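# Divide a tall magnet-block stack into two equal stacks

## Task

Take the tall stack of magnet blocks and turn it into two tidy stacks of the same height standing on the bench. The nearby row of blocks must stay upright and still more or less grouped. Both stacks must stand on their own, not because a gripper is holding them. At the end, open the grippers and move the arms away.

## Robot and tools

Robot: two six-joint arms with parallel grippers, named left_arm and right_arm. The names are labels, not sides of a camera image. Scene frame: origin on the table top midway between the arms, +x pointing out over the table, +z up, and left_arm on the +y side. The arm roots sit at left_arm (-0.021, +0.329, 0) m, quat_wxyz (+0.995, 0, 0, +0.100), and right_arm (+0.049, -0.307, 0) m, quat_wxyz (+0.997, 0, 0, -0.073). Each gripper's fingers point along its own +z axis and close along its y axis.

execute_actions takes "actions", a list holding at most one item, plus an optional boolean "pictures".
- Empty list: nothing is commanded. You get the current state with camera images.
- Motion item: {"rows": [...], "steps": n}. There are 1 to 15 rows and n is 1 to 15 (default 15), but an action needs at least 7 steps. Each step lasts 1/30 s and uses one row. If there are fewer rows than steps, the last row repeats.
- Wait item: {"steps": n} with no rows, n up to 300. It returns once n steps have passed since the previous result.

Each row is one list of 14 numbers covering both arms, even if only one arm moves. The first 7 are left_arm and the last 7 are right_arm. For each arm the order is waist, shoulder, elbow, wrist pitch, wrist yaw, wrist roll, then the opening. The six joint numbers are absolute target angles in radians, in the same form as the Joint positions line. They are not offsets.

Nominal joint ranges (rad):
- waist -2.618 to 3.054
- shoulder 0.000 to 3.142
- elbow 0.000 to 3.142
- wrist pitch -1.571 to 1.571
- wrist yaw -1.571 to 1.571
- wrist roll -2.094 to 2.094

The true end of a joint can be up to 0.036 rad either side of its nominal value. A target more than 0.036 rad beyond a nominal end, and farther out than the joint's last reported angle, gets the whole call refused, and a refused call moves nothing. A target past the real end is cut back to that end, and the result then says "joint sent to its limit". That line may refer to an earlier action. If the line is absent, that does not prove the joint has room left.

The opening number is an absolute value from -1 (closed) to +1 (fully open). Between those ends, the fingers go to where grip_measured would read the value you command. To hold a block, command an opening below its grip_measured: about 0.03 lower gives a firm grip, a smaller gap gives a lighter one. Pads push about 50 to 62 N at most, and they can spike on first contact. Each gripper's reading may be off by about 1 mm of opening.

Motion limits: at every step, each joint's target is kept within a fixed distance of its measured angle. That distance is 0.202 rad for the waist, 0.258 for the shoulder, 0.238 for the elbow, 0.573 for the wrist pitch, and 0.522 for the wrist yaw and wrist roll. If the targets would put a gripper more than 70 mm from where it is, all of that arm's targets are scaled back. Large moves therefore need several calls.

Timing: the simulation keeps running while you think and write. Each result is captured 7 steps before its action finishes, and those steps run afterwards. The arms keep heading to the last row sent until motion has settled, or until any step is HELD.

Reading results:
- The state line gives each gripper's end_effector_position in metres and its end_effector_quat_wxyz, in the scene frame. The position is the point between the finger pads, about 1 cm short of the tips, and it is less accurate at long reach.
- Joint positions and Joint velocities have one block per arm: the six joints (rad, rad/s), then the pad gap (m, m/s; 0.094 m means fully open).
- grip_measured is the opening on the command scale.
- "joint command not followed" means a clearance check changed or blocked some joint targets. HELD marks steps on which a row was not sent, fully or in part.
- Joint torques follow the joint order, leaving out the gripper. They include offsets, noise and friction.
- MOTOR HOT appears from 75 °C. At 90 °C that arm halts for 10 s, and at 100 °C it goes limp and drops. Both are reported as OVER-TEMPERATURE FAULT lines. Avoid holding loads for long stretches.

zoom_image takes "camera" (one of cam_head_left, cam_head_right, cam_left_wrist, cam_right_wrist) and "region" [x0, y0, x1, y1]. The region is in pixels of that camera's latest 504x504 image, with (0, 0) at the top-left, and can be at most 504 by 504. It returns a closer look. Camera intrinsics and extrinsics (K, D, T_world_to_cam) were given up front, are slightly inaccurate, and wrist camera poses follow their arm's joints.

read_manual(section="licences") only returns licence text.

finished_scene takes "scene" (an integer from 1 to 2). Replying without any tool call also ends things.

Avoid:
- pushing or dropping anything off the table, which fails the task;
- letting the two arms collide or press against each other;
- dropping blocks, slamming into things, or shoving hard;
- disturbing the neighbouring row of blocks.

Expect occasional brief outside tugs on a held block, or pushes on loose ones.

Each tool is called after "Request:" by a JSON object that holds its "api" and its "payload", one argument or row to a line.

## Session

Request:
{"api": "execute_actions", "payload": {
  "actions": []
}}

Scene clock: 0.00 s of 4600.00 s.
left_arm: end_effector_position=(+0.2079, +0.3457, +0.1646) grip_measured=+1.000 end_effector_quat_wxyz=(+0.123, -0.278, +0.872, -0.384) | right_arm: end_effector_position=(+0.4964, -0.2453, +0.2763) grip_measured=+1.000 end_effector_quat_wxyz=(+0.485, -0.161, +0.859, +0.019)
Joint positions: left_arm=[ 0.478  1.304  0.991 -1.324  0.828  0.091  0.094] | right_arm=[ 0.236  1.462  1.328 -0.427 -0.113 -0.217  0.094]
Joint velocities: left_arm=[ 0.007 -0.012 -0.022  0.022  0.051  0.037  0.   ] | right_arm=[-0.017 -0.002 -0.007  0.037 -0.066 -0.11   0.   ]
Joint torques (N m, as the arm reports them, + toward a larger angle): no reading

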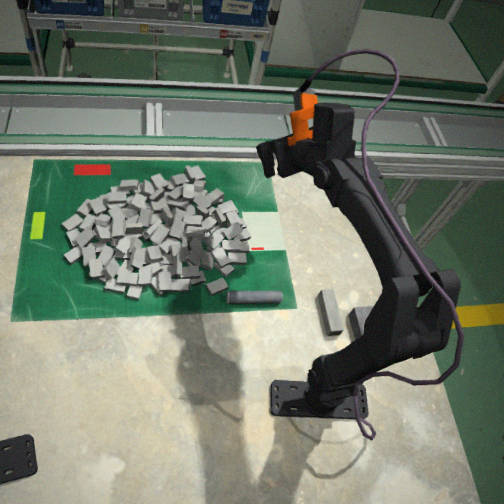

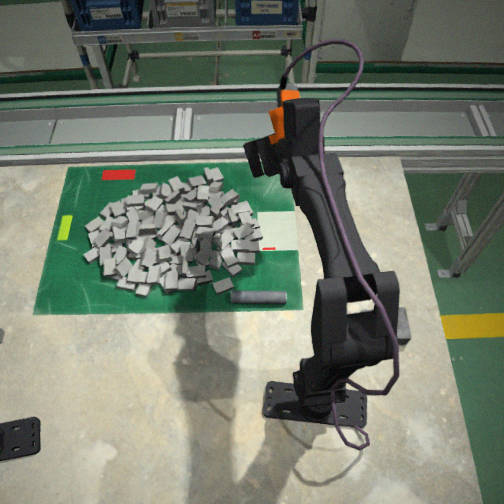

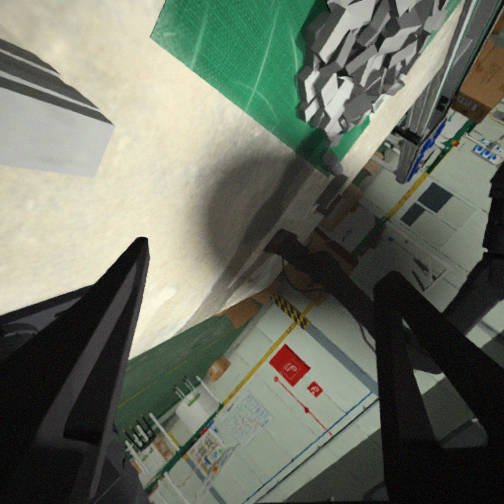

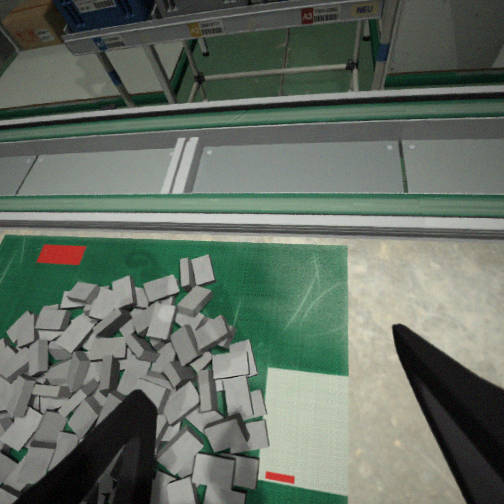

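Request:
{"api": "zoom_image", "payload": {
  "camera": "cam_head_left",
  "region": [280, 250, 440, 370]
}}

Request:
{"api": "zoom_image", "payload": {
  "camera": "cam_left_wrist",
  "region": [260, 120, 420, 280]
}}

Request:
{"api": "zoom_image", "payload": {
  "camera": "cam_left_wrist",
  "region": [0, 0, 200, 200]
}}

Region (280, 250, 440, 370) of cam_head_left's 504x504 image, scaled by 3.150, with more detail than that image has; it fills the top 378 rows of this view, and the rest is white.

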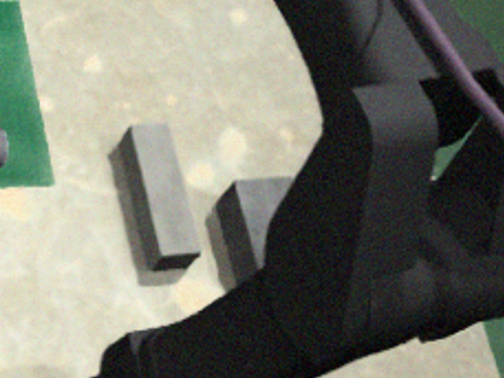

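Region (260, 120, 420, 280) of cam_left_wrist's 504x504 image, scaled by 3.150, with more detail than that image has.

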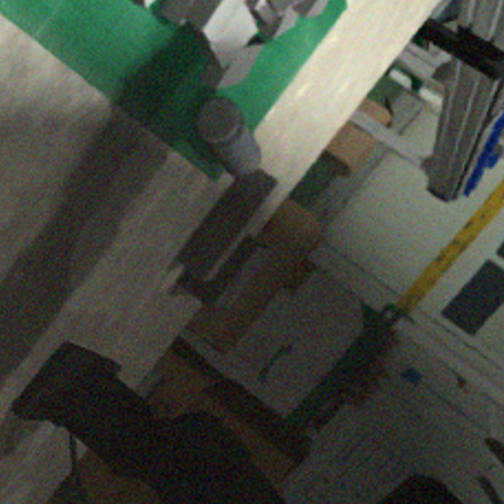

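Region (0, 0, 200, 200) of cam_left_wrist's 504x504 image, scaled by 2.520, with more detail than that image has.

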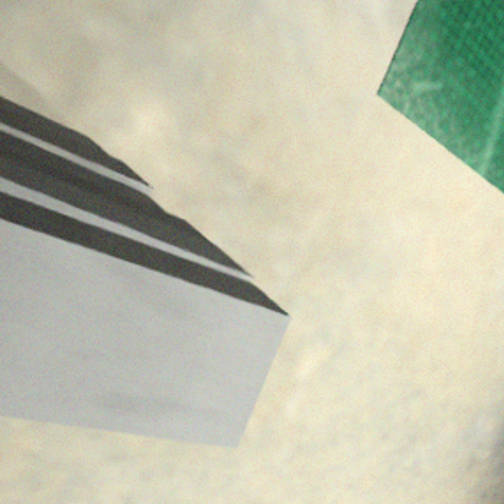

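Request:
{"api": "zoom_image", "payload": {
  "camera": "cam_head_right",
  "region": [0, 280, 120, 400]
}}

Request:
{"api": "zoom_image", "payload": {
  "camera": "cam_head_right",
  "region": [330, 270, 450, 390]
}}

Region (0, 280, 120, 400) of cam_head_right's 504x504 image, scaled by 4.200, with more detail than that image has.

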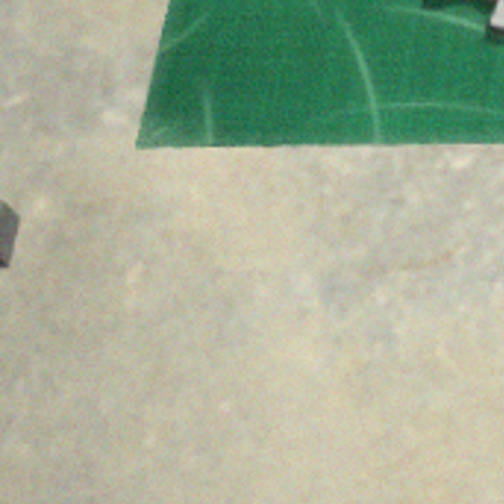

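Region (330, 270, 450, 390) of cam_head_right's 504x504 image, scaled by 4.200, with more detail than that image has.

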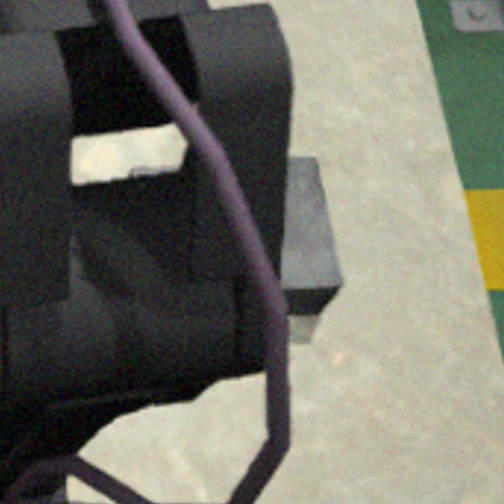

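Request:
{"api": "execute_actions", "payload": {
  "actions": [
    {"rows": [[0.478,1.303,0.991,-1.324,0.827,0.091,1,0.238,1.462,1.327,-0.425,-0.113,-0.217,1],[0.476,1.301,0.992,-1.324,0.823,0.090,1,0.243,1.463,1.323,-0.418,-0.112,-0.216,1],[0.474,1.298,0.993,-1.323,0.817,0.090,1,0.251,1.464,1.316,-0.407,-0.112,-0.214,1],[0.471,1.293,0.995,-1.322,0.810,0.089,1,0.263,1.466,1.307,-0.392,-0.110,-0.212,1],[0.467,1.287,0.997,-1.321,0.800,0.088,1,0.278,1.468,1.296,-0.373,-0.109,-0.210,1],[0.462,1.280,0.999,-1.320,0.788,0.087,1,0.295,1.470,1.282,-0.351,-0.108,-0.206,1],[0.457,1.272,1.002,-1.319,0.774,0.085,1,0.315,1.473,1.266,-0.325,-0.106,-0.203,1],[0.451,1.263,1.005,-1.317,0.759,0.083,1,0.337,1.476,1.249,-0.296,-0.104,-0.199,1],[0.444,1.253,1.008,-1.315,0.742,0.082,1,0.362,1.479,1.230,-0.264,-0.101,-0.194,1],[0.437,1.243,1.012,-1.314,0.724,0.080,1,0.389,1.482,1.209,-0.229,-0.099,-0.190,1],[0.429,1.231,1.016,-1.312,0.704,0.077,1,0.418,1.486,1.186,-0.192,-0.096,-0.184,1],[0.420,1.219,1.020,-1.310,0.683,0.075,1,0.449,1.490,1.162,-0.152,-0.093,-0.179,1],[0.412,1.206,1.025,-1.307,0.661,0.073,1,0.481,1.495,1.137,-0.110,-0.090,-0.173,1],[0.403,1.192,1.030,-1.305,0.637,0.070,1,0.515,1.499,1.110,-0.066,-0.087,-0.167,1],[0.393,1.178,1.035,-1.303,0.613,0.067,1,0.551,1.504,1.083,-0.021,-0.084,-0.161,1]], "steps": 15}
  ]
}}

Request:
{"api": "execute_actions", "payload": {
  "actions": [
    {"rows": [[0.383,1.163,1.040,-1.300,0.588,0.065,1,0.587,1.509,1.054,0.026,-0.080,-0.154,1],[0.373,1.148,1.045,-1.298,0.563,0.062,1,0.625,1.514,1.025,0.075,-0.077,-0.147,1],[0.363,1.133,1.050,-1.295,0.537,0.059,1,0.663,1.519,0.995,0.125,-0.073,-0.141,1],[0.352,1.117,1.056,-1.292,0.510,0.056,1,0.703,1.524,0.964,0.175,-0.070,-0.134,1],[0.341,1.101,1.061,-1.290,0.483,0.053,1,0.742,1.530,0.934,0.226,-0.066,-0.127,1],[0.330,1.085,1.067,-1.287,0.455,0.050,1,0.782,1.535,0.902,0.278,-0.062,-0.119,1],[0.319,1.069,1.072,-1.284,0.428,0.047,1,0.823,1.540,0.871,0.330,-0.058,-0.112,1],[0.309,1.052,1.078,-1.282,0.400,0.044,1,0.863,1.546,0.839,0.383,-0.055,-0.105,1],[0.298,1.036,1.083,-1.279,0.373,0.041,1,0.904,1.551,0.808,0.435,-0.051,-0.098,1],[0.287,1.020,1.089,-1.276,0.345,0.038,1,0.944,1.556,0.776,0.487,-0.047,-0.090,1],[0.276,1.004,1.094,-1.274,0.318,0.035,1,0.983,1.562,0.746,0.538,-0.043,-0.083,1],[0.265,0.988,1.100,-1.271,0.291,0.032,1,1.023,1.567,0.715,0.588,-0.040,-0.076,1],[0.255,0.973,1.105,-1.268,0.265,0.029,1,1.061,1.572,0.685,0.638,-0.036,-0.070,1],[0.245,0.958,1.110,-1.266,0.240,0.026,1,1.099,1.577,0.656,0.687,-0.033,-0.063,1],[0.235,0.943,1.115,-1.263,0.215,0.024,1,1.135,1.582,0.627,0.734,-0.029,-0.056,1]], "steps": 15}
  ]
}}

Request:
{"api": "execute_actions", "payload": {
  "actions": [
    {"rows": [[0.225,0.929,1.120,-1.261,0.191,0.021,1,1.171,1.587,0.600,0.779,-0.026,-0.050,1],[0.216,0.915,1.125,-1.259,0.167,0.018,1,1.205,1.591,0.573,0.823,-0.023,-0.044,1],[0.208,0.902,1.130,-1.256,0.145,0.016,1,1.237,1.596,0.548,0.865,-0.020,-0.038,1],[0.199,0.890,1.134,-1.254,0.124,0.014,1,1.268,1.600,0.524,0.905,-0.017,-0.033,1],[0.191,0.878,1.138,-1.252,0.104,0.011,1,1.297,1.604,0.501,0.942,-0.014,-0.027,1],[0.184,0.868,1.142,-1.251,0.086,0.009,1,1.324,1.607,0.480,0.977,-0.012,-0.023,1],[0.177,0.858,1.145,-1.249,0.069,0.008,1,1.349,1.610,0.461,1.009,-0.009,-0.018,1],[0.171,0.849,1.148,-1.247,0.054,0.006,1,1.371,1.613,0.444,1.038,-0.007,-0.014,1],[0.166,0.841,1.151,-1.246,0.040,0.004,1,1.391,1.616,0.428,1.064,-0.005,-0.011,1],[0.161,0.834,1.153,-1.245,0.028,0.003,1,1.408,1.618,0.414,1.086,-0.004,-0.007,1],[0.157,0.828,1.155,-1.244,0.018,0.002,1,1.423,1.620,0.403,1.105,-0.003,-0.005,1],[0.154,0.823,1.157,-1.243,0.011,0.001,1,1.435,1.622,0.394,1.120,-0.001,-0.003,1],[0.152,0.820,1.158,-1.242,0.005,0.001,1,1.443,1.623,0.387,1.131,-0.001,-0.001,1],[0.150,0.818,1.159,-1.242,0.001,0,1,1.448,1.624,0.383,1.138,0,0,1],[0.150,0.817,1.159,-1.242,0,0,1,1.450,1.624,0.382,1.140,0,0,1]], "steps": 15}
  ]
}}

Request:
{"api": "execute_actions", "payload": {
  "actions": [
    {"steps": 20}
  ],
  "pictures": true
}}

Scene clock: 10.47 s of 4600.00 s.
left_arm: end_effector_position=(+0.2045, +0.3474, +0.1601) grip_measured=+1.000 end_effector_quat_wxyz=(+0.115, -0.277, +0.880, -0.367) | right_arm: end_effector_position=(+0.4978, -0.2228, +0.2754) grip_measured=+1.000 end_effector_quat_wxyz=(+0.499, -0.180, +0.847, +0.029)
Joint positions: left_arm=[ 0.47   1.3    0.991 -1.324  0.788  0.086  0.094] | right_arm=[ 0.287  1.462  1.296 -0.362 -0.109 -0.214  0.094]
Joint velocities: left_arm=[-0.139 -0.115 -0.012  0.022 -0.286 -0.051  0.   ] | right_arm=[ 0.535  0.002 -0.418  0.549 -0.022  0.081  0.   ]
Joint torques (N m, as the arm reports them, + toward a larger angle): left_arm=[-0.91 -5.23  7.9   0.39  0.62  0.04] | right_arm=[ 1.23 -5.62  5.97  1.25 -0.01  0.08]
Steps of this call (steps 1 to 90: nothing new was sent; then 7.20 s passed at rest; steps 91 to 98: the first 8 steps of this action). Readings (joint positions):
91: left_arm=[0.478 1.304 0.991 -1.324 0.827 0.091] | right_arm=[0.236 1.462 1.328 -0.427 -0.113 -0.217]
92: left_arm=[0.478 1.304 0.991 -1.324 0.824 0.090] | right_arm=[0.236 1.462 1.328 -0.426 -0.113 -0.217]
94: left_arm=[0.478 1.304 0.991 -1.324 0.818 0.090] | right_arm=[0.239 1.462 1.328 -0.421 -0.113 -0.217]
98: the state above

Scene clock: 10.97 s of 4600.00 s.
left_arm: end_effector_position=(+0.1874, +0.3535, +0.1762) grip_measured=+1.000 end_effector_quat_wxyz=(+0.162, -0.205, +0.942, -0.209) | right_arm: end_effector_position=(+0.4119, -0.0142, +0.1792) grip_measured=+1.000 end_effector_quat_wxyz=(+0.507, -0.344, +0.773, +0.165)
Joint positions: left_arm=[ 0.334  1.101  1.038 -1.313  0.502  0.056  0.094] | right_arm=[ 0.793  1.532  0.903  0.18  -0.077 -0.141  0.094]
Joint velocities: left_arm=[-0.286 -0.471  0.154  0.022 -0.711 -0.007  0.   ] | right_arm=[ 1.16   0.144 -0.882  1.429  0.066  0.139  0.   ]
Joint torques (N m, as the arm reports them, + toward a larger angle): left_arm=[-0.62 -3.17  9.8   1.1   0.4  -0.01] | right_arm=[ 0.04 -6.54  6.73  1.42  0.12  0.09]
Steps of this call (steps 1 to 7: the last 7 steps of your previous action; steps 8 to 15: the first 8 steps of this action). Readings (joint positions):
8: left_arm=[0.407 1.210 0.996 -1.323 0.664 0.073] | right_arm=[0.520 1.487 1.116 -0.126 -0.096 -0.184]
9: left_arm=[0.398 1.196 1.002 -1.323 0.643 0.070] | right_arm=[0.556 1.494 1.088 -0.086 -0.094 -0.178]
11: left_arm=[0.377 1.166 1.014 -1.321 0.599 0.066] | right_arm=[0.632 1.507 1.028 -0.003 -0.089 -0.167]
15: the state above

Scene clock: 11.47 s of 4600.00 s.
left_arm: end_effector_position=(+0.1724, +0.3825, +0.2224) grip_measured=+1.000 end_effector_quat_wxyz=(+0.264, -0.161, +0.951, -0.014) | right_arm: end_effector_position=(+0.2041, +0.0950, +0.1312) grip_measured=+1.000 end_effector_quat_wxyz=(+0.513, -0.462, +0.636, +0.345)
Joint positions: left_arm=[ 0.191  0.883  1.112 -1.281  0.14   0.018  0.094] | right_arm=[ 1.331  1.598  0.487  0.873 -0.034 -0.044  0.094]
Joint velocities: left_arm=[-0.193 -0.295  0.09   0.037 -0.564 -0.066  0.   ] | right_arm=[ 0.701  0.081 -0.569  0.974  0.037  0.168  0.   ]
Joint torques (N m, as the arm reports them, + toward a larger angle): left_arm=[-0.58 -1.11  9.49  1.77  0.05 -0.06] | right_arm=[-0.16 -5.39  4.91  1.57  0.22  0.1 ]
Steps of this call (steps 1 to 7: the last 7 steps of your previous action; steps 8 to 15: the first 8 steps of this action). Readings (joint positions):
8: left_arm=[0.250 0.973 1.081 -1.296 0.297 0.034] | right_arm=[1.111 1.571 0.660 0.573 -0.053 -0.086]
9: left_arm=[0.240 0.958 1.086 -1.294 0.272 0.032] | right_arm=[1.147 1.575 0.632 0.620 -0.050 -0.080]
11: left_arm=[0.222 0.930 1.096 -1.290 0.224 0.027] | right_arm=[1.216 1.584 0.579 0.712 -0.045 -0.067]
15: the state above

Scene clock: 12.13 s of 4600.00 s.
left_arm: end_effector_position=(+0.1653, +0.3979, +0.2369) grip_measured=+1.000 end_effector_quat_wxyz=(+0.289, -0.167, +0.941, +0.049) | right_arm: end_effector_position=(+0.1585, +0.0984, +0.1541) grip_measured=+1.000 end_effector_quat_wxyz=(+0.539, -0.450, +0.581, +0.411)
Joint positions: left_arm=[ 0.16   0.835  1.129 -1.27   0.01   0.005  0.094] | right_arm=[ 1.444  1.611  0.397  1.134 -0.012 -0.009  0.094]
Joint velocities: left_arm=[ 0.007  0.002  0.007  0.007 -0.022 -0.007  0.   ] | right_arm=[-0.007 -0.007 -0.012 -0.037  0.007  0.066  0.   ]
Joint torques (N m, as the arm reports them, + toward a larger angle): left_arm=[-0.78 -0.79  9.48  1.93 -0.07 -0.04] | right_arm=[ 0.41 -4.89  3.84  1.55  0.12  0.11]
Kept back: nothing.
Steps of this call (steps 1 to 7: the last 7 steps of your previous action; steps 8 to 20: the robot went on to your last target). Readings (joint positions):
1: left_arm=[0.184 0.874 1.116 -1.280 0.121 0.016] | right_arm=[1.355 1.601 0.469 0.908 -0.032 -0.040]
2: left_arm=[0.179 0.865 1.119 -1.278 0.104 0.014] | right_arm=[1.375 1.603 0.452 0.942 -0.030 -0.035]
4: left_arm=[0.169 0.850 1.124 -1.275 0.075 0.011] | right_arm=[1.409 1.607 0.425 0.999 -0.026 -0.027]
8: left_arm=[0.161 0.835 1.129 -1.272 0.035 0.007] | right_arm=[1.443 1.611 0.398 1.076 -0.021 -0.016]
20: the state above
camera_calibration (this result's frames):
cam_left_wrist: T_world_to_cam=[[0.512047, -0.848366, 0.134471, 0.229674], [-0.823278, -0.440074, 0.358537, 0.23874], [-0.244994, -0.294295, -0.923779, 0.480656], [0, 0, 0, 1]] pos_world=[0.196703, 0.441365, 0.327539]
cam_right_wrist: T_world_to_cam=[[0.900708, -0.249127, -0.355895, -0.0598795], [-0.43339, -0.458764, -0.775698, 0.279963], [0.0299757, 0.852919, -0.521182, 0.092689], [0, 0, 0, 1]] pos_world=[0.172489, 0.0344631, 0.244164]

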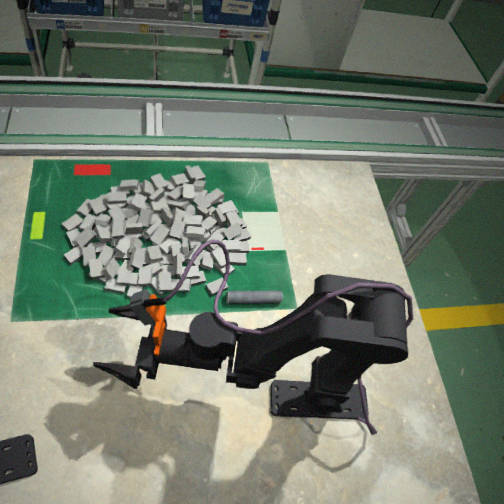

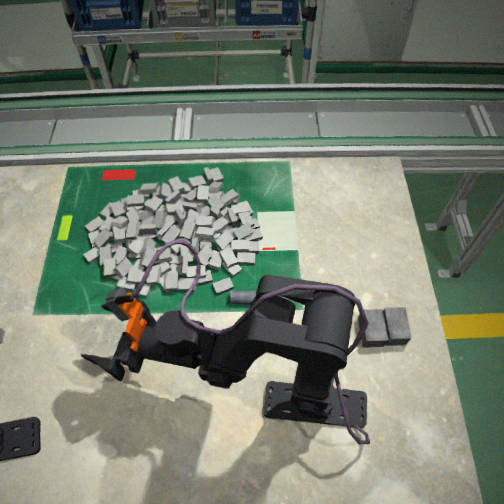

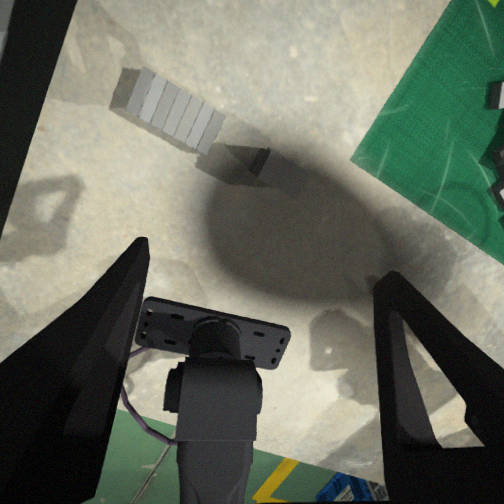

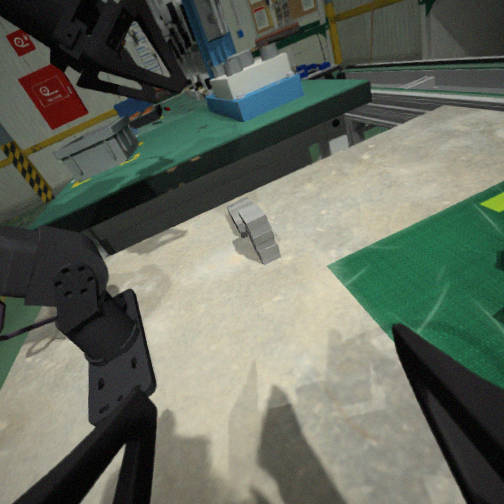

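Request:
{"api": "zoom_image", "payload": {
  "camera": "cam_right_wrist",
  "region": [205, 185, 305, 285]
}}

Request:
{"api": "zoom_image", "payload": {
  "camera": "cam_left_wrist",
  "region": [95, 40, 325, 220]
}}

Region (205, 185, 305, 285) of cam_right_wrist's 504x504 image, scaled by 5.040, with more detail than that image has.

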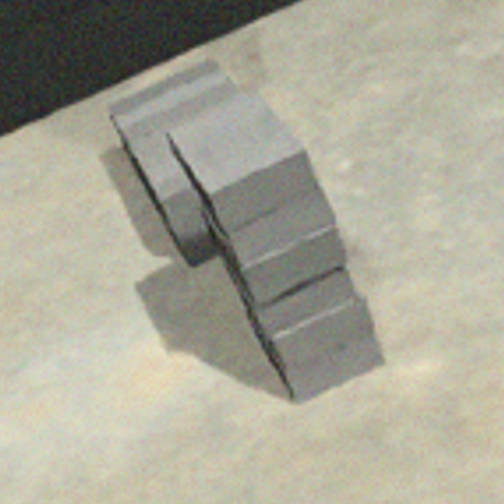

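Region (95, 40, 325, 220) of cam_left_wrist's 504x504 image, scaled by 2.191, with more detail than that image has; it fills the top 394 rows of this view, and the rest is white.

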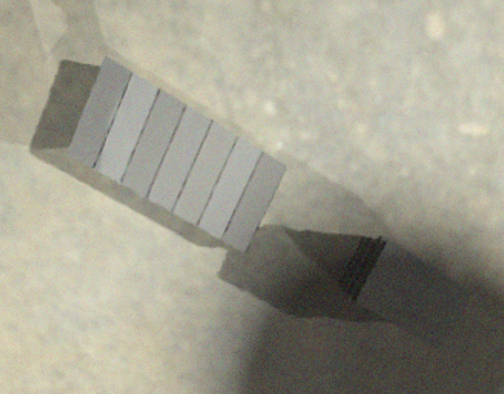

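Request:
{"api": "execute_actions", "payload": {
  "actions": [
    {"rows": [[0.159,0.837,1.159,-1.250,0.005,0.000,1,1.450,1.624,0.382,1.140,0,0,1],[0.158,0.842,1.159,-1.260,0.005,-0.013,1,1.450,1.624,0.382,1.140,0,0,1],[0.155,0.851,1.160,-1.270,0.005,-0.035,1,1.450,1.624,0.382,1.140,0,0,1],[0.152,0.863,1.161,-1.273,0.004,-0.064,1,1.450,1.624,0.382,1.140,0,0,1],[0.147,0.877,1.162,-1.274,0.004,-0.100,0.95,1.450,1.624,0.382,1.140,0,0,1],[0.142,0.894,1.163,-1.276,0.003,-0.142,0.9,1.450,1.624,0.382,1.140,0,0,1],[0.136,0.914,1.164,-1.278,0.003,-0.191,0.85,1.450,1.624,0.382,1.140,0,0,1],[0.130,0.935,1.165,-1.280,0.002,-0.244,0.8,1.450,1.624,0.382,1.140,0,0,1],[0.123,0.958,1.166,-1.283,0.002,-0.301,0.75,1.450,1.624,0.382,1.140,0,0,1],[0.115,0.983,1.168,-1.285,0.001,-0.363,0.7,1.450,1.624,0.382,1.140,0,0,1],[0.108,1.009,1.169,-1.288,0.000,-0.427,0.65,1.450,1.624,0.382,1.140,0,0,1],[0.099,1.036,1.171,-1.290,-0.001,-0.494,0.6,1.450,1.624,0.382,1.140,0,0,1],[0.091,1.064,1.173,-1.293,-0.002,-0.563,0.55,1.450,1.624,0.382,1.140,0,0,1],[0.083,1.092,1.174,-1.296,-0.002,-0.633,0.5,1.450,1.624,0.382,1.140,0,0,1],[0.074,1.121,1.176,-1.299,-0.003,-0.704,0.45,1.450,1.624,0.382,1.140,0,0,1]], "steps": 15}
  ]
}}

Request:
{"api": "execute_actions", "payload": {
  "actions": [
    {"rows": [[0.065,1.149,1.178,-1.302,-0.004,-0.775,0.4,1.450,1.624,0.382,1.140,0,0,1],[0.057,1.177,1.179,-1.305,-0.005,-0.845,0.4,1.450,1.624,0.382,1.140,0,0,1],[0.049,1.205,1.181,-1.308,-0.005,-0.914,0.4,1.450,1.624,0.382,1.140,0,0,1],[0.040,1.232,1.183,-1.310,-0.006,-0.981,0.4,1.450,1.624,0.382,1.140,0,0,1],[0.033,1.258,1.184,-1.313,-0.007,-1.045,0.4,1.450,1.624,0.382,1.140,0,0,1],[0.025,1.283,1.186,-1.315,-0.007,-1.107,0.4,1.450,1.624,0.382,1.140,0,0,1],[0.018,1.306,1.187,-1.318,-0.008,-1.164,0.4,1.450,1.624,0.382,1.140,0,0,1],[0.012,1.327,1.188,-1.320,-0.008,-1.217,0.4,1.450,1.624,0.382,1.140,0,0,1],[0.006,1.347,1.189,-1.322,-0.009,-1.266,0.4,1.450,1.624,0.382,1.140,0,0,1],[0.001,1.364,1.190,-1.324,-0.009,-1.308,0.4,1.450,1.624,0.382,1.140,0,0,1],[-0.004,1.378,1.191,-1.325,-0.010,-1.344,0.4,1.450,1.624,0.382,1.140,0,0,1],[-0.007,1.390,1.192,-1.326,-0.010,-1.373,0.4,1.450,1.624,0.382,1.140,0,0,1],[-0.010,1.399,1.193,-1.327,-0.010,-1.395,0.4,1.450,1.624,0.382,1.140,0,0,1],[-0.011,1.404,1.193,-1.328,-0.010,-1.410,0.4,1.450,1.624,0.382,1.140,0,0,1],[-0.012,1.406,1.193,-1.328,-0.010,-1.418,0.4,1.450,1.624,0.382,1.140,0,0,1]], "steps": 15}
  ]
}}

Request:
{"api": "execute_actions", "payload": {
  "actions": [
    {"steps": 25}
  ],
  "pictures": true
}}

Scene clock: 27.83 s of 4600.00 s.
left_arm: end_effector_position=(+0.1709, +0.3979, +0.2283) grip_measured=+0.824 end_effector_quat_wxyz=(+0.266, -0.216, +0.939, +0.029) | right_arm: end_effector_position=(+0.1587, +0.0984, +0.1548) grip_measured=+1.000 end_effector_quat_wxyz=(+0.540, -0.449, +0.581, +0.412)
Joint positions: left_arm=[ 0.148  0.888  1.134 -1.276  0.008 -0.107  0.086] | right_arm=[ 1.444  1.611  0.397  1.137 -0.011 -0.007  0.094]
Joint velocities: left_arm=[-0.149  0.554  0.066  0.007 -0.037 -0.901 -0.042] | right_arm=[-0.002 -0.002  0.012  0.037  0.037  0.051  0.   ]
Joint torques (N m, as the arm reports them, + toward a larger angle): left_arm=[-0.83  1.26  9.19  1.55 -0.06 -0.02] | right_arm=[ 0.45 -4.88  3.82  1.58  0.14  0.1 ]
Steps of this call (steps 1 to 30: the robot went on to your last target; steps 31 to 90: nothing new was sent; then 12.43 s passed at rest; steps 91 to 98: the first 8 steps of this action). Readings (joint positions):
91: left_arm=[0.160 0.835 1.129 -1.270 0.008 0.005] | right_arm=[1.444 1.611 0.397 1.137 -0.011 -0.008]
92: left_arm=[0.160 0.835 1.129 -1.270 0.008 0.003] | right_arm=[1.444 1.611 0.397 1.137 -0.011 -0.008]
94: left_arm=[0.160 0.839 1.129 -1.270 0.008 -0.013] | right_arm=[1.444 1.611 0.397 1.137 -0.011 -0.008]
98: the state above

Scene clock: 28.33 s of 4600.00 s.
left_arm: end_effector_position=(+0.2050, +0.3820, +0.1526) grip_measured=+0.403 end_effector_quat_wxyz=(+0.065, -0.560, +0.826, -0.028) | right_arm: end_effector_position=(+0.1587, +0.0984, +0.1549) grip_measured=+1.000 end_effector_quat_wxyz=(+0.540, -0.449, +0.580, +0.412)
Joint positions: left_arm=[ 0.032  1.29   1.154 -1.294  0.005 -0.96   0.066] | right_arm=[ 1.444  1.611  0.397  1.137 -0.011 -0.007  0.094]
Joint velocities: left_arm=[-0.208  0.667  0.032 -0.037 -0.037 -1.722  0.   ] | right_arm=[-0.012 -0.017 -0.007 -0.022 -0.007 -0.081  0.   ]
Joint torques (N m, as the arm reports them, + toward a larger angle): left_arm=[-0.72 -3.37  9.81  0.55 -0.16  0.  ] | right_arm=[ 0.45 -4.86  3.83  1.57  0.12  0.1 ]
Steps of this call (steps 1 to 7: the last 7 steps of your previous action; steps 8 to 15: the first 8 steps of this action). Readings (joint positions):
8: left_arm=[0.089 1.098 1.146 -1.283 0.006 -0.513] | right_arm=[1.444 1.611 0.397 1.137 -0.011 -0.007]
9: left_arm=[0.080 1.127 1.147 -1.285 0.006 -0.577] | right_arm=[1.444 1.611 0.397 1.137 -0.011 -0.007]
11: left_arm=[0.063 1.185 1.149 -1.288 0.006 -0.707] | right_arm=[1.444 1.611 0.397 1.137 -0.011 -0.007]
15: the state above

Scene clock: 29.17 s of 4600.00 s.
left_arm: end_effector_position=(+0.2070, +0.3742, +0.1285) grip_measured=+0.403 end_effector_quat_wxyz=(+0.005, -0.720, +0.694, -0.007) | right_arm: end_effector_position=(+0.1587, +0.0984, +0.1549) grip_measured=+1.000 end_effector_quat_wxyz=(+0.540, -0.449, +0.580, +0.412)
Joint positions: left_arm=[-0.003  1.407  1.158 -1.307  0.005 -1.409  0.066] | right_arm=[ 1.444  1.611  0.397  1.137 -0.011 -0.007  0.094]
Joint velocities: left_arm=[-0.012 -0.002 -0.002  0.007  0.066 -0.022 -0.   ] | right_arm=[-0.012  0.012 -0.017  0.007 -0.007 -0.037  0.   ]
Joint torques (N m, as the arm reports them, + toward a larger angle): left_arm=[-0.73 -4.08  9.96  0.25 -0.15 -0.05] | right_arm=[ 0.4  -4.91  3.87  1.57  0.13  0.1 ]
Kept back: nothing.
Steps of this call (steps 1 to 7: the last 7 steps of your previous action; steps 8 to 25: the robot went on to your last target). Readings (joint positions):
1: left_arm=[0.025 1.313 1.155 -1.296 0.005 -1.019] | right_arm=[1.444 1.611 0.397 1.137 -0.011 -0.007]
2: left_arm=[0.019 1.334 1.156 -1.297 0.005 -1.075] | right_arm=[1.444 1.611 0.397 1.137 -0.011 -0.007]
4: left_arm=[0.009 1.369 1.157 -1.299 0.005 -1.174] | right_arm=[1.444 1.611 0.397 1.137 -0.011 -0.007]
8: left_arm=[-0.002 1.405 1.158 -1.302 0.005 -1.311] | right_arm=[1.444 1.611 0.397 1.137 -0.011 -0.007]
25: the state above
camera_calibration (this result's frames):
cam_left_wrist: T_world_to_cam=[[0.964314, 0.264291, 0.0157914, -0.291974], [0.13954, -0.558011, 0.818017, 0.0872427], [0.225007, -0.786621, -0.574977, 0.425833], [0, 0, 0, 1]] pos_world=[0.173565, 0.460818, 0.178089]
cam_right_wrist: T_world_to_cam=[[0.900331, -0.249091, -0.356872, -0.0595936], [-0.434106, -0.455739, -0.777081, 0.280674], [0.0309235, 0.85455, -0.518448, 0.0923381], [0, 0, 0, 1]] pos_world=[0.172641, 0.0341622, 0.244711]

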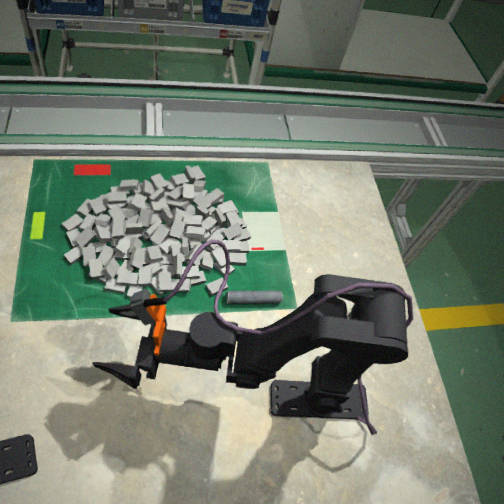

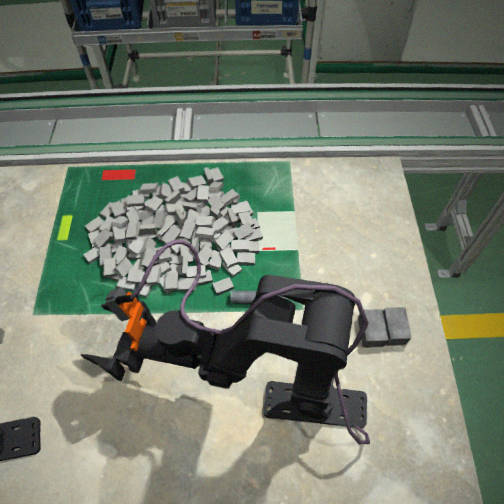

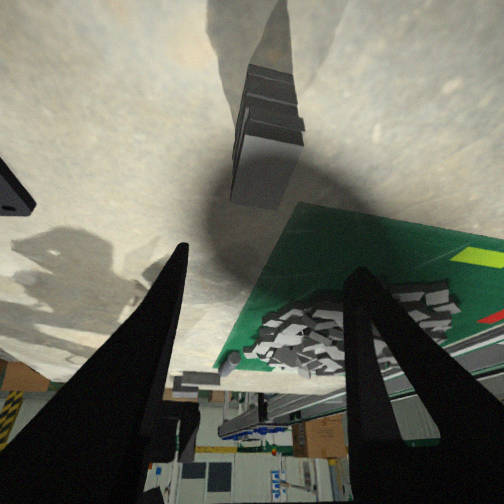

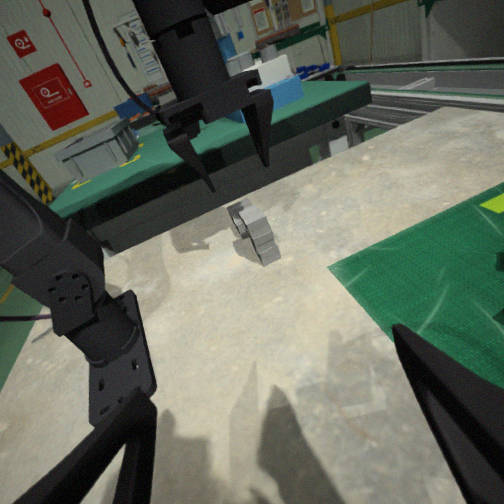

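Request:
{"api": "zoom_image", "payload": {
  "camera": "cam_left_wrist",
  "region": [190, 50, 360, 220]
}}

Request:
{"api": "zoom_image", "payload": {
  "camera": "cam_right_wrist",
  "region": [160, 110, 330, 280]
}}

Region (190, 50, 360, 220) of cam_left_wrist's 504x504 image, scaled by 2.965, with more detail than that image has.

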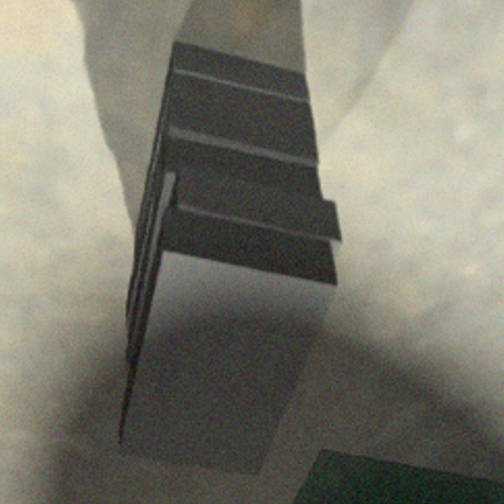

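Region (160, 110, 330, 280) of cam_right_wrist's 504x504 image, scaled by 2.965, with more detail than that image has.

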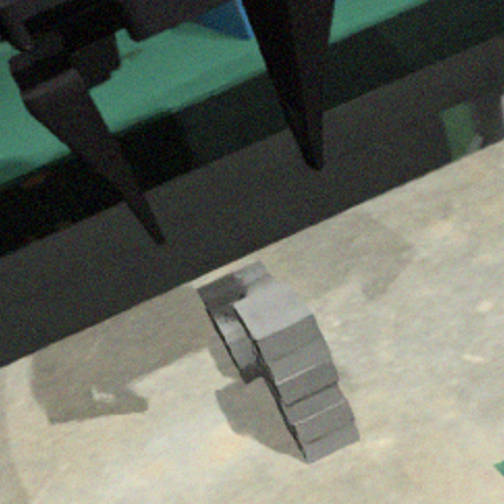

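Request:
{"api": "execute_actions", "payload": {
  "actions": [
    {"rows": [[-0.005,1.406,1.175,-1.305,-0.01,-1.418,0.4,1.450,1.624,0.382,1.140,0,0,1],[0.000,1.407,1.159,-1.283,-0.01,-1.418,0.4,1.450,1.624,0.382,1.140,0,0,1],[0.001,1.409,1.151,-1.270,-0.01,-1.418,0.4,1.450,1.624,0.382,1.140,0,0,1],[0.002,1.410,1.141,-1.255,-0.01,-1.418,0.4,1.450,1.624,0.382,1.140,0,0,1],[0.002,1.413,1.129,-1.238,-0.01,-1.418,0.4,1.450,1.624,0.382,1.140,0,0,1],[0.003,1.415,1.115,-1.218,-0.01,-1.418,0.4,1.450,1.624,0.382,1.140,0,0,1],[0.004,1.418,1.100,-1.197,-0.01,-1.418,0.4,1.450,1.624,0.382,1.140,0,0,1],[0.005,1.421,1.083,-1.177,-0.01,-1.418,0.4,1.450,1.624,0.382,1.140,0,0,1],[0.007,1.425,1.065,-1.156,-0.01,-1.418,0.4,1.450,1.624,0.382,1.140,0,0,1],[0.008,1.428,1.047,-1.135,-0.01,-1.418,0.4,1.450,1.624,0.382,1.140,0,0,1],[0.009,1.432,1.029,-1.114,-0.01,-1.418,0.4,1.450,1.624,0.382,1.140,0,0,1],[0.010,1.435,1.010,-1.094,-0.01,-1.418,0.4,1.450,1.624,0.382,1.140,0,0,1],[0.011,1.438,0.992,-1.074,-0.01,-1.418,0.4,1.450,1.624,0.382,1.140,0,0,1],[0.013,1.442,0.974,-1.055,-0.01,-1.418,0.4,1.450,1.624,0.382,1.140,0,0,1],[0.014,1.445,0.957,-1.037,-0.01,-1.418,0.4,1.450,1.624,0.382,1.140,0,0,1]], "steps": 15}
  ]
}}

Request:
{"api": "execute_actions", "payload": {
  "actions": [
    {"rows": [[0.015,1.448,0.942,-1.022,-0.01,-1.418,0.4,1.450,1.624,0.382,1.140,0,0,1],[0.016,1.450,0.928,-1.008,-0.01,-1.418,0.4,1.450,1.624,0.382,1.140,0,0,1],[0.016,1.453,0.916,-0.997,-0.01,-1.418,0.4,1.450,1.624,0.382,1.140,0,0,1],[0.017,1.454,0.906,-0.988,-0.01,-1.418,0.4,1.450,1.624,0.382,1.140,0,0,1],[0.018,1.456,0.898,-0.983,-0.01,-1.418,0.4,1.450,1.624,0.382,1.140,0,0,1],[0.018,1.457,0.894,-0.981,-0.01,-1.418,0.4,1.450,1.624,0.382,1.140,0,0,1],[0.018,1.457,0.892,-0.981,-0.01,-1.418,0.4,1.450,1.624,0.382,1.140,0,0,1]], "steps": 7}
  ]
}}

Request:
{"api": "execute_actions", "payload": {
  "actions": [
    {"steps": 22}
  ],
  "pictures": true
}}

Scene clock: 33.10 s of 4600.00 s.
left_arm: end_effector_position=(+0.2144, +0.3757, +0.1203) grip_measured=+0.403 end_effector_quat_wxyz=(+0.018, -0.721, +0.693, -0.016) | right_arm: end_effector_position=(+0.1587, +0.0984, +0.1549) grip_measured=+1.000 end_effector_quat_wxyz=(+0.540, -0.449, +0.580, +0.412)
Joint positions: left_arm=[-0.003  1.407  1.125 -1.242  0.005 -1.412  0.066] | right_arm=[ 1.444  1.611  0.397  1.137 -0.011 -0.007  0.094]
Joint velocities: left_arm=[ 0.007 -0.032 -0.408  0.52  -0.007  0.051 -0.   ] | right_arm=[ 0.007  0.002 -0.017  0.066  0.022  0.051  0.   ]
Joint torques (N m, as the arm reports them, + toward a larger angle): left_arm=[ 0.65 -2.92  5.48  0.46 -0.18 -0.05] | right_arm=[ 0.42 -4.87  3.81  1.57  0.13  0.09]
Steps of this call (steps 1 to 30: the robot went on to your last target; steps 31 to 90: nothing new was sent; then 0.67 s passed at rest; steps 91 to 98: the first 8 steps of this action). Readings (joint positions):
91: left_arm=[-0.003 1.407 1.158 -1.307 0.005 -1.412] | right_arm=[1.444 1.611 0.397 1.137 -0.011 -0.007]
92: left_arm=[-0.003 1.407 1.158 -1.305 0.005 -1.412] | right_arm=[1.444 1.611 0.397 1.137 -0.011 -0.007]
94: left_arm=[-0.003 1.407 1.158 -1.296 0.005 -1.412] | right_arm=[1.444 1.611 0.397 1.137 -0.011 -0.007]
98: the state above

Scene clock: 33.33 s of 4600.00 s.
left_arm: end_effector_position=(+0.2083, +0.3754, +0.0821) grip_measured=+0.403 end_effector_quat_wxyz=(+0.004, -0.722, +0.692, -0.006) | right_arm: end_effector_position=(+0.1587, +0.0984, +0.1549) grip_measured=+1.000 end_effector_quat_wxyz=(+0.540, -0.449, +0.580, +0.412)
Joint positions: left_arm=[ 0.001  1.434  0.996 -1.12   0.005 -1.412  0.066] | right_arm=[ 1.444  1.611  0.397  1.137 -0.011 -0.007  0.094]
Joint velocities: left_arm=[ 0.066  0.12  -0.54   0.505 -0.037 -0.007 -0.001] | right_arm=[-0.007 -0.012 -0.022  0.007  0.007 -0.081  0.   ]
Joint torques (N m, as the arm reports them, + toward a larger angle): left_arm=[ 0.89 -3.95  6.09  0.49 -0.16 -0.07] | right_arm=[ 0.38 -4.84  3.81  1.56  0.15  0.1 ]
Kept back: the last 7 steps of this action.
Steps of this call (steps 1 to 7: the last 7 steps of your previous action). Readings (joint positions):
1: left_arm=[-0.003 1.408 1.109 -1.226 0.005 -1.412] | right_arm=[1.444 1.611 0.397 1.137 -0.011 -0.007]
2: left_arm=[-0.003 1.410 1.091 -1.210 0.005 -1.412] | right_arm=[1.444 1.611 0.397 1.137 -0.011 -0.007]
4: left_arm=[-0.003 1.419 1.053 -1.175 0.005 -1.412] | right_arm=[1.444 1.611 0.397 1.137 -0.011 -0.007]
7: the state above

Scene clock: 34.07 s of 4600.00 s.
left_arm: end_effector_position=(+0.2091, +0.3773, +0.0547) grip_measured=+0.403 end_effector_quat_wxyz=(+0.009, -0.724, +0.689, -0.010) | right_arm: end_effector_position=(+0.1587, +0.0984, +0.1549) grip_measured=+1.000 end_effector_quat_wxyz=(+0.540, -0.449, +0.580, +0.412)
Joint positions: left_arm=[ 0.008  1.454  0.9   -0.991  0.005 -1.412  0.066] | right_arm=[ 1.444  1.611  0.397  1.137 -0.011 -0.007  0.094]
Joint velocities: left_arm=[-0.002 -0.012 -0.002 -0.022  0.022  0.051 -0.   ] | right_arm=[ 0.002  0.012 -0.002 -0.007  0.007  0.022  0.   ]
Joint torques (N m, as the arm reports them, + toward a larger angle): left_arm=[ 0.74 -4.    5.74  0.59 -0.16 -0.04] | right_arm=[ 0.43 -4.9   3.81  1.57  0.13  0.1 ]
Kept back: nothing.
Steps of this call (steps 1 to 7: the last 7 steps of your previous action; steps 8 to 22: the robot went on to your last target). Readings (joint positions):
1: left_arm=[0.003 1.438 0.978 -1.102 0.005 -1.412] | right_arm=[1.444 1.611 0.397 1.137 -0.011 -0.007]
2: left_arm=[0.005 1.442 0.961 -1.086 0.005 -1.412] | right_arm=[1.444 1.611 0.397 1.137 -0.011 -0.007]
4: left_arm=[0.007 1.448 0.932 -1.057 0.005 -1.412] | right_arm=[1.444 1.611 0.397 1.137 -0.011 -0.007]
8: left_arm=[0.008 1.454 0.902 -1.021 0.005 -1.412] | right_arm=[1.444 1.611 0.397 1.137 -0.011 -0.007]
22: the state above
camera_calibration (this result's frames):
cam_left_wrist: T_world_to_cam=[[0.960267, 0.277829, 0.0264218, -0.298457], [0.138857, -0.557755, 0.818308, 0.149073], [0.242087, -0.782125, -0.574172, 0.380032], [0, 0, 0, 1]] pos_world=[0.173898, 0.463299, 0.104102]
cam_right_wrist: T_world_to_cam=[[0.900331, -0.249091, -0.356872, -0.0595936], [-0.434106, -0.455739, -0.777081, 0.280674], [0.0309235, 0.85455, -0.518448, 0.0923381], [0, 0, 0, 1]] pos_world=[0.172641, 0.0341622, 0.244711]

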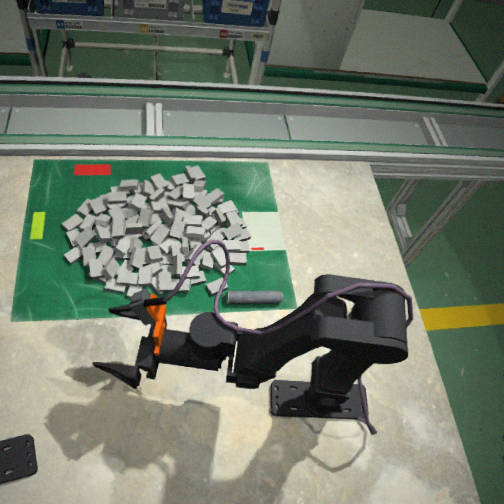

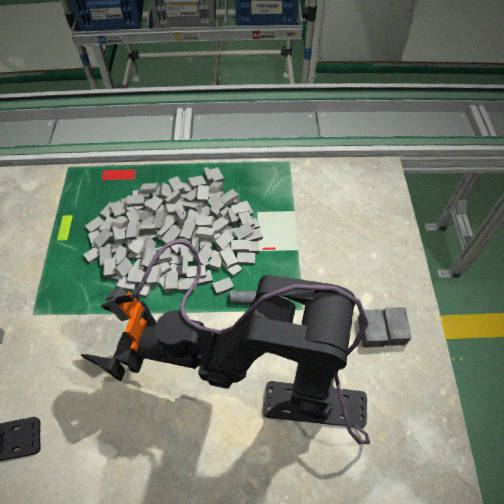

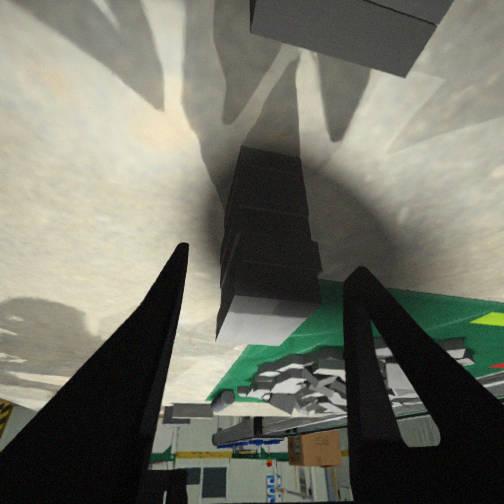

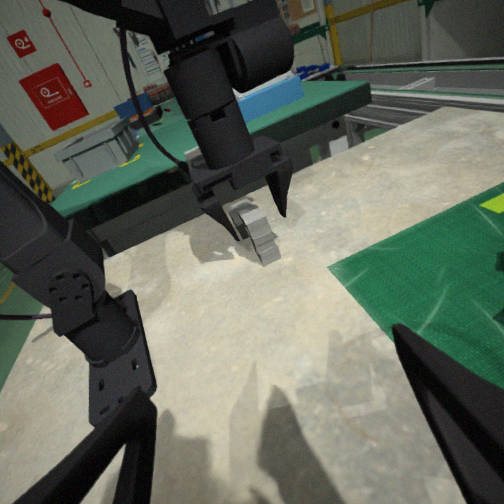

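Request:
{"api": "zoom_image", "payload": {
  "camera": "cam_left_wrist",
  "region": [160, 130, 390, 360]
}}

Request:
{"api": "zoom_image", "payload": {
  "camera": "cam_right_wrist",
  "region": [200, 170, 310, 280]
}}

Region (160, 130, 390, 360) of cam_left_wrist's 504x504 image, scaled by 2.191, with more detail than that image has.

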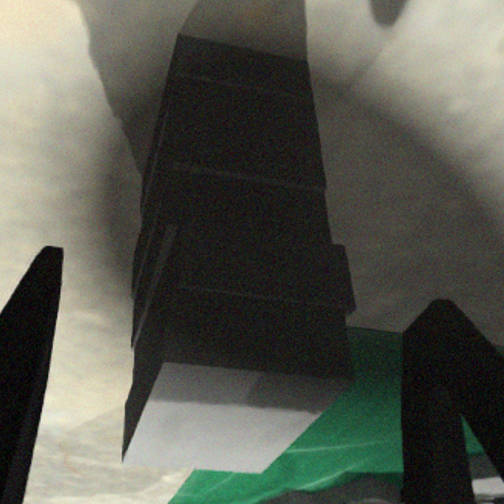

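Region (200, 170, 310, 280) of cam_right_wrist's 504x504 image, scaled by 4.582, with more detail than that image has.

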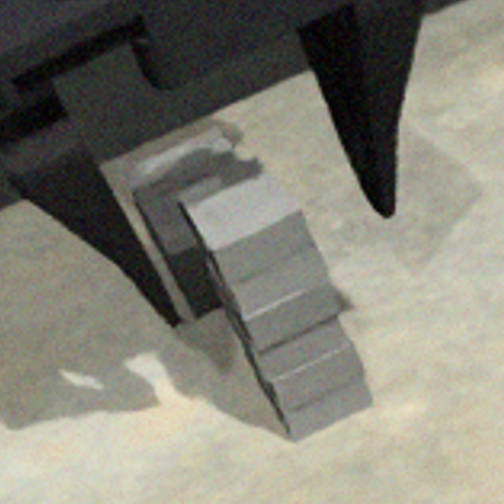

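Request:
{"api": "execute_actions", "payload": {
  "actions": [
    {"rows": [[0.010,1.458,0.890,-0.980,-0.01,-1.418,0.36,1.450,1.624,0.382,1.140,0,0,1],[0.002,1.460,0.887,-0.979,-0.01,-1.418,0.32,1.450,1.624,0.382,1.140,0,0,1],[-0.002,1.462,0.884,-0.978,-0.01,-1.418,0.27,1.450,1.624,0.382,1.140,0,0,1],[-0.004,1.464,0.881,-0.977,-0.01,-1.418,0.22,1.450,1.624,0.382,1.140,0,0,1],[-0.006,1.466,0.878,-0.976,-0.01,-1.418,0.17,1.450,1.624,0.382,1.140,0,0,1],[-0.008,1.468,0.875,-0.975,-0.01,-1.418,0.12,1.450,1.624,0.382,1.140,0,0,1],[-0.010,1.469,0.872,-0.974,-0.01,-1.418,0.07,1.450,1.624,0.382,1.140,0,0,1],[-0.012,1.470,0.870,-0.973,-0.01,-1.418,0.02,1.450,1.624,0.382,1.140,0,0,1],[-0.012,1.470,0.870,-0.973,-0.01,-1.418,-0.03,1.450,1.624,0.382,1.140,0,0,1],[-0.012,1.470,0.870,-0.973,-0.01,-1.418,-0.08,1.450,1.624,0.382,1.140,0,0,1],[-0.012,1.470,0.870,-0.973,-0.01,-1.418,-0.12,1.450,1.624,0.382,1.140,0,0,1],[-0.012,1.470,0.870,-0.973,-0.01,-1.418,-0.15,1.450,1.624,0.382,1.140,0,0,1]], "steps": 12}
  ]
}}

Request:
{"api": "execute_actions", "payload": {
  "actions": [
    {"steps": 14}
  ],
  "pictures": true
}}

Scene clock: 38.30 s of 4600.00 s.
left_arm: end_effector_position=(+0.2097, +0.3773, +0.0544) grip_measured=+0.194 end_effector_quat_wxyz=(+0.010, -0.724, +0.689, -0.010) | right_arm: end_effector_position=(+0.1587, +0.0984, +0.1549) grip_measured=+1.000 end_effector_quat_wxyz=(+0.540, -0.449, +0.580, +0.412)
Joint positions: left_arm=[ 0.008  1.454  0.899 -0.987  0.005 -1.412  0.056] | right_arm=[ 1.444  1.611  0.397  1.137 -0.011 -0.007  0.094]
Joint velocities: left_arm=[-0.037 -0.002 -0.061  0.051  0.007 -0.007 -0.042] | right_arm=[-0.002 -0.002 -0.012 -0.022 -0.037 -0.007  0.   ]
Joint torques (N m, as the arm reports them, + toward a larger angle): left_arm=[-1.04 -3.27  4.97  0.53 -0.16 -0.03] | right_arm=[ 0.4  -4.91  3.83  1.57  0.13  0.08]
Steps of this call (steps 1 to 15: the robot went on to your last target; steps 16 to 90: nothing new was sent; then 1.07 s passed at rest; steps 91 to 95: the first 5 steps of this action). Readings (joint positions):
91: left_arm=[0.008 1.454 0.900 -0.990 0.005 -1.412] | right_arm=[1.444 1.611 0.397 1.137 -0.011 -0.007]
92: left_arm=[0.008 1.454 0.900 -0.990 0.005 -1.412] | right_arm=[1.444 1.611 0.397 1.137 -0.011 -0.007]
94: left_arm=[0.008 1.454 0.900 -0.989 0.005 -1.412] | right_arm=[1.444 1.611 0.397 1.137 -0.011 -0.007]
95: the state above

Scene clock: 38.77 s of 4600.00 s.
left_arm: end_effector_position=(+0.2045, +0.3737, +0.0474) grip_measured=-0.147 end_effector_quat_wxyz=(-0.000, -0.721, +0.693, -0.003) | right_arm: end_effector_position=(+0.1587, +0.0984, +0.1549) grip_measured=+1.000 end_effector_quat_wxyz=(+0.540, -0.449, +0.580, +0.412)
Joint positions: left_arm=[-0.003  1.465  0.88  -0.982  0.005 -1.412  0.04 ] | right_arm=[ 1.444  1.611  0.397  1.137 -0.011 -0.007  0.094]
Joint velocities: left_arm=[ 0.007 -0.007 -0.017  0.051 -0.007  0.066 -0.   ] | right_arm=[-0.012 -0.002  0.007 -0.051  0.007 -0.051  0.   ]
Joint torques (N m, as the arm reports them, + toward a larger angle): left_arm=[-0.84 -3.94  5.59  0.54 -0.17 -0.08] | right_arm=[ 0.42 -4.89  3.84  1.56  0.13  0.11]
Kept back: nothing.
Steps of this call (steps 1 to 7: the last 7 steps of your previous action; steps 8 to 14: the robot went on to your last target). Readings (joint positions):
1: left_arm=[0.006 1.454 0.896 -0.985 0.005 -1.412] | right_arm=[1.444 1.611 0.397 1.137 -0.011 -0.007]
2: left_arm=[0.004 1.455 0.893 -0.984 0.005 -1.412] | right_arm=[1.444 1.611 0.397 1.137 -0.011 -0.007]
4: left_arm=[-0.001 1.460 0.886 -0.983 0.005 -1.412] | right_arm=[1.444 1.611 0.397 1.137 -0.011 -0.007]
8: left_arm=[-0.003 1.465 0.880 -0.983 0.005 -1.412] | right_arm=[1.444 1.611 0.397 1.137 -0.011 -0.007]
14: the state above
camera_calibration (this result's frames):
cam_left_wrist: T_world_to_cam=[[0.963719, 0.266889, 0.00400582, -0.288459], [0.150581, -0.556009, 0.817422, 0.15067], [0.220388, -0.787162, -0.576025, 0.380545], [0, 0, 0, 1]] pos_world=[0.171438, 0.460311, 0.0971982]
cam_right_wrist: T_world_to_cam=[[0.900331, -0.249091, -0.356872, -0.0595936], [-0.434106, -0.455739, -0.777081, 0.280674], [0.0309235, 0.85455, -0.518448, 0.0923381], [0, 0, 0, 1]] pos_world=[0.172641, 0.0341622, 0.244711]

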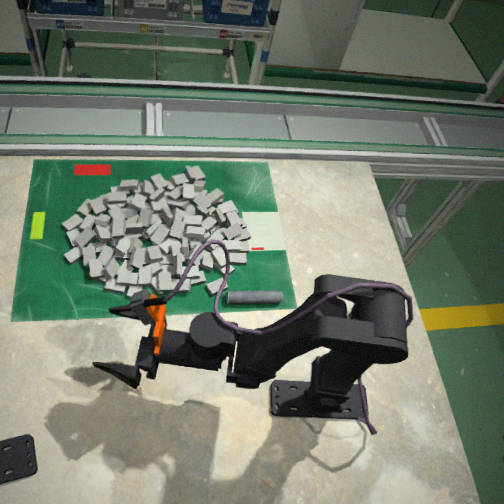

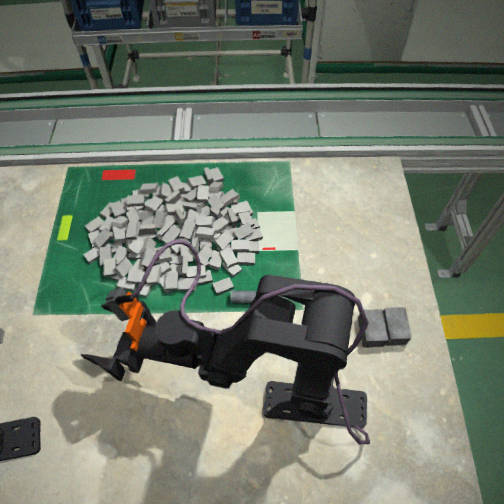

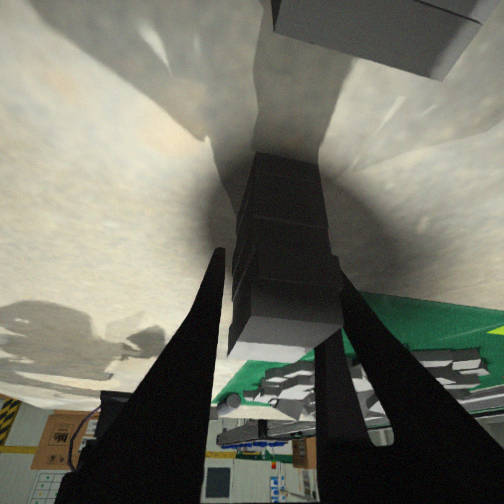

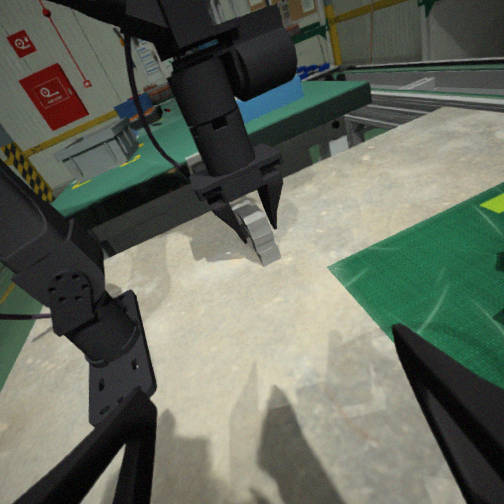

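Request:
{"api": "zoom_image", "payload": {
  "camera": "cam_left_wrist",
  "region": [180, 140, 400, 370]
}}

Request:
{"api": "zoom_image", "payload": {
  "camera": "cam_right_wrist",
  "region": [210, 180, 300, 270]
}}

Region (180, 140, 400, 370) of cam_left_wrist's 504x504 image, scaled by 2.191, with more detail than that image has; it fills the left 482 columns of this view, and the rest is white.

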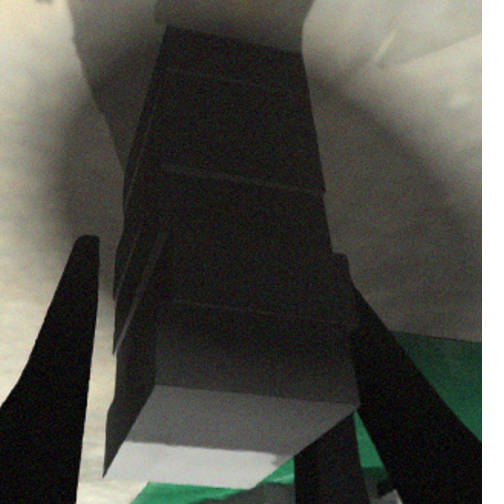

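Region (210, 180, 300, 270) of cam_right_wrist's 504x504 image, scaled by 5.600, with more detail than that image has.

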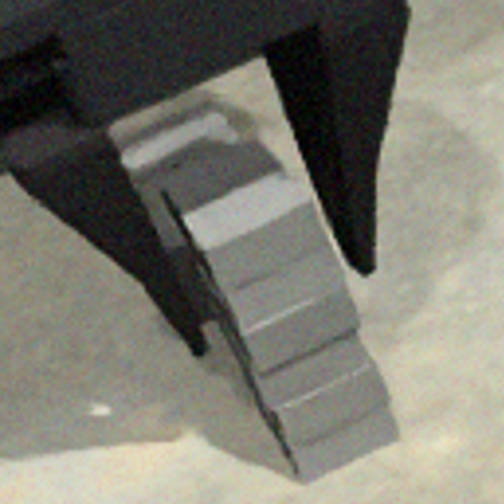

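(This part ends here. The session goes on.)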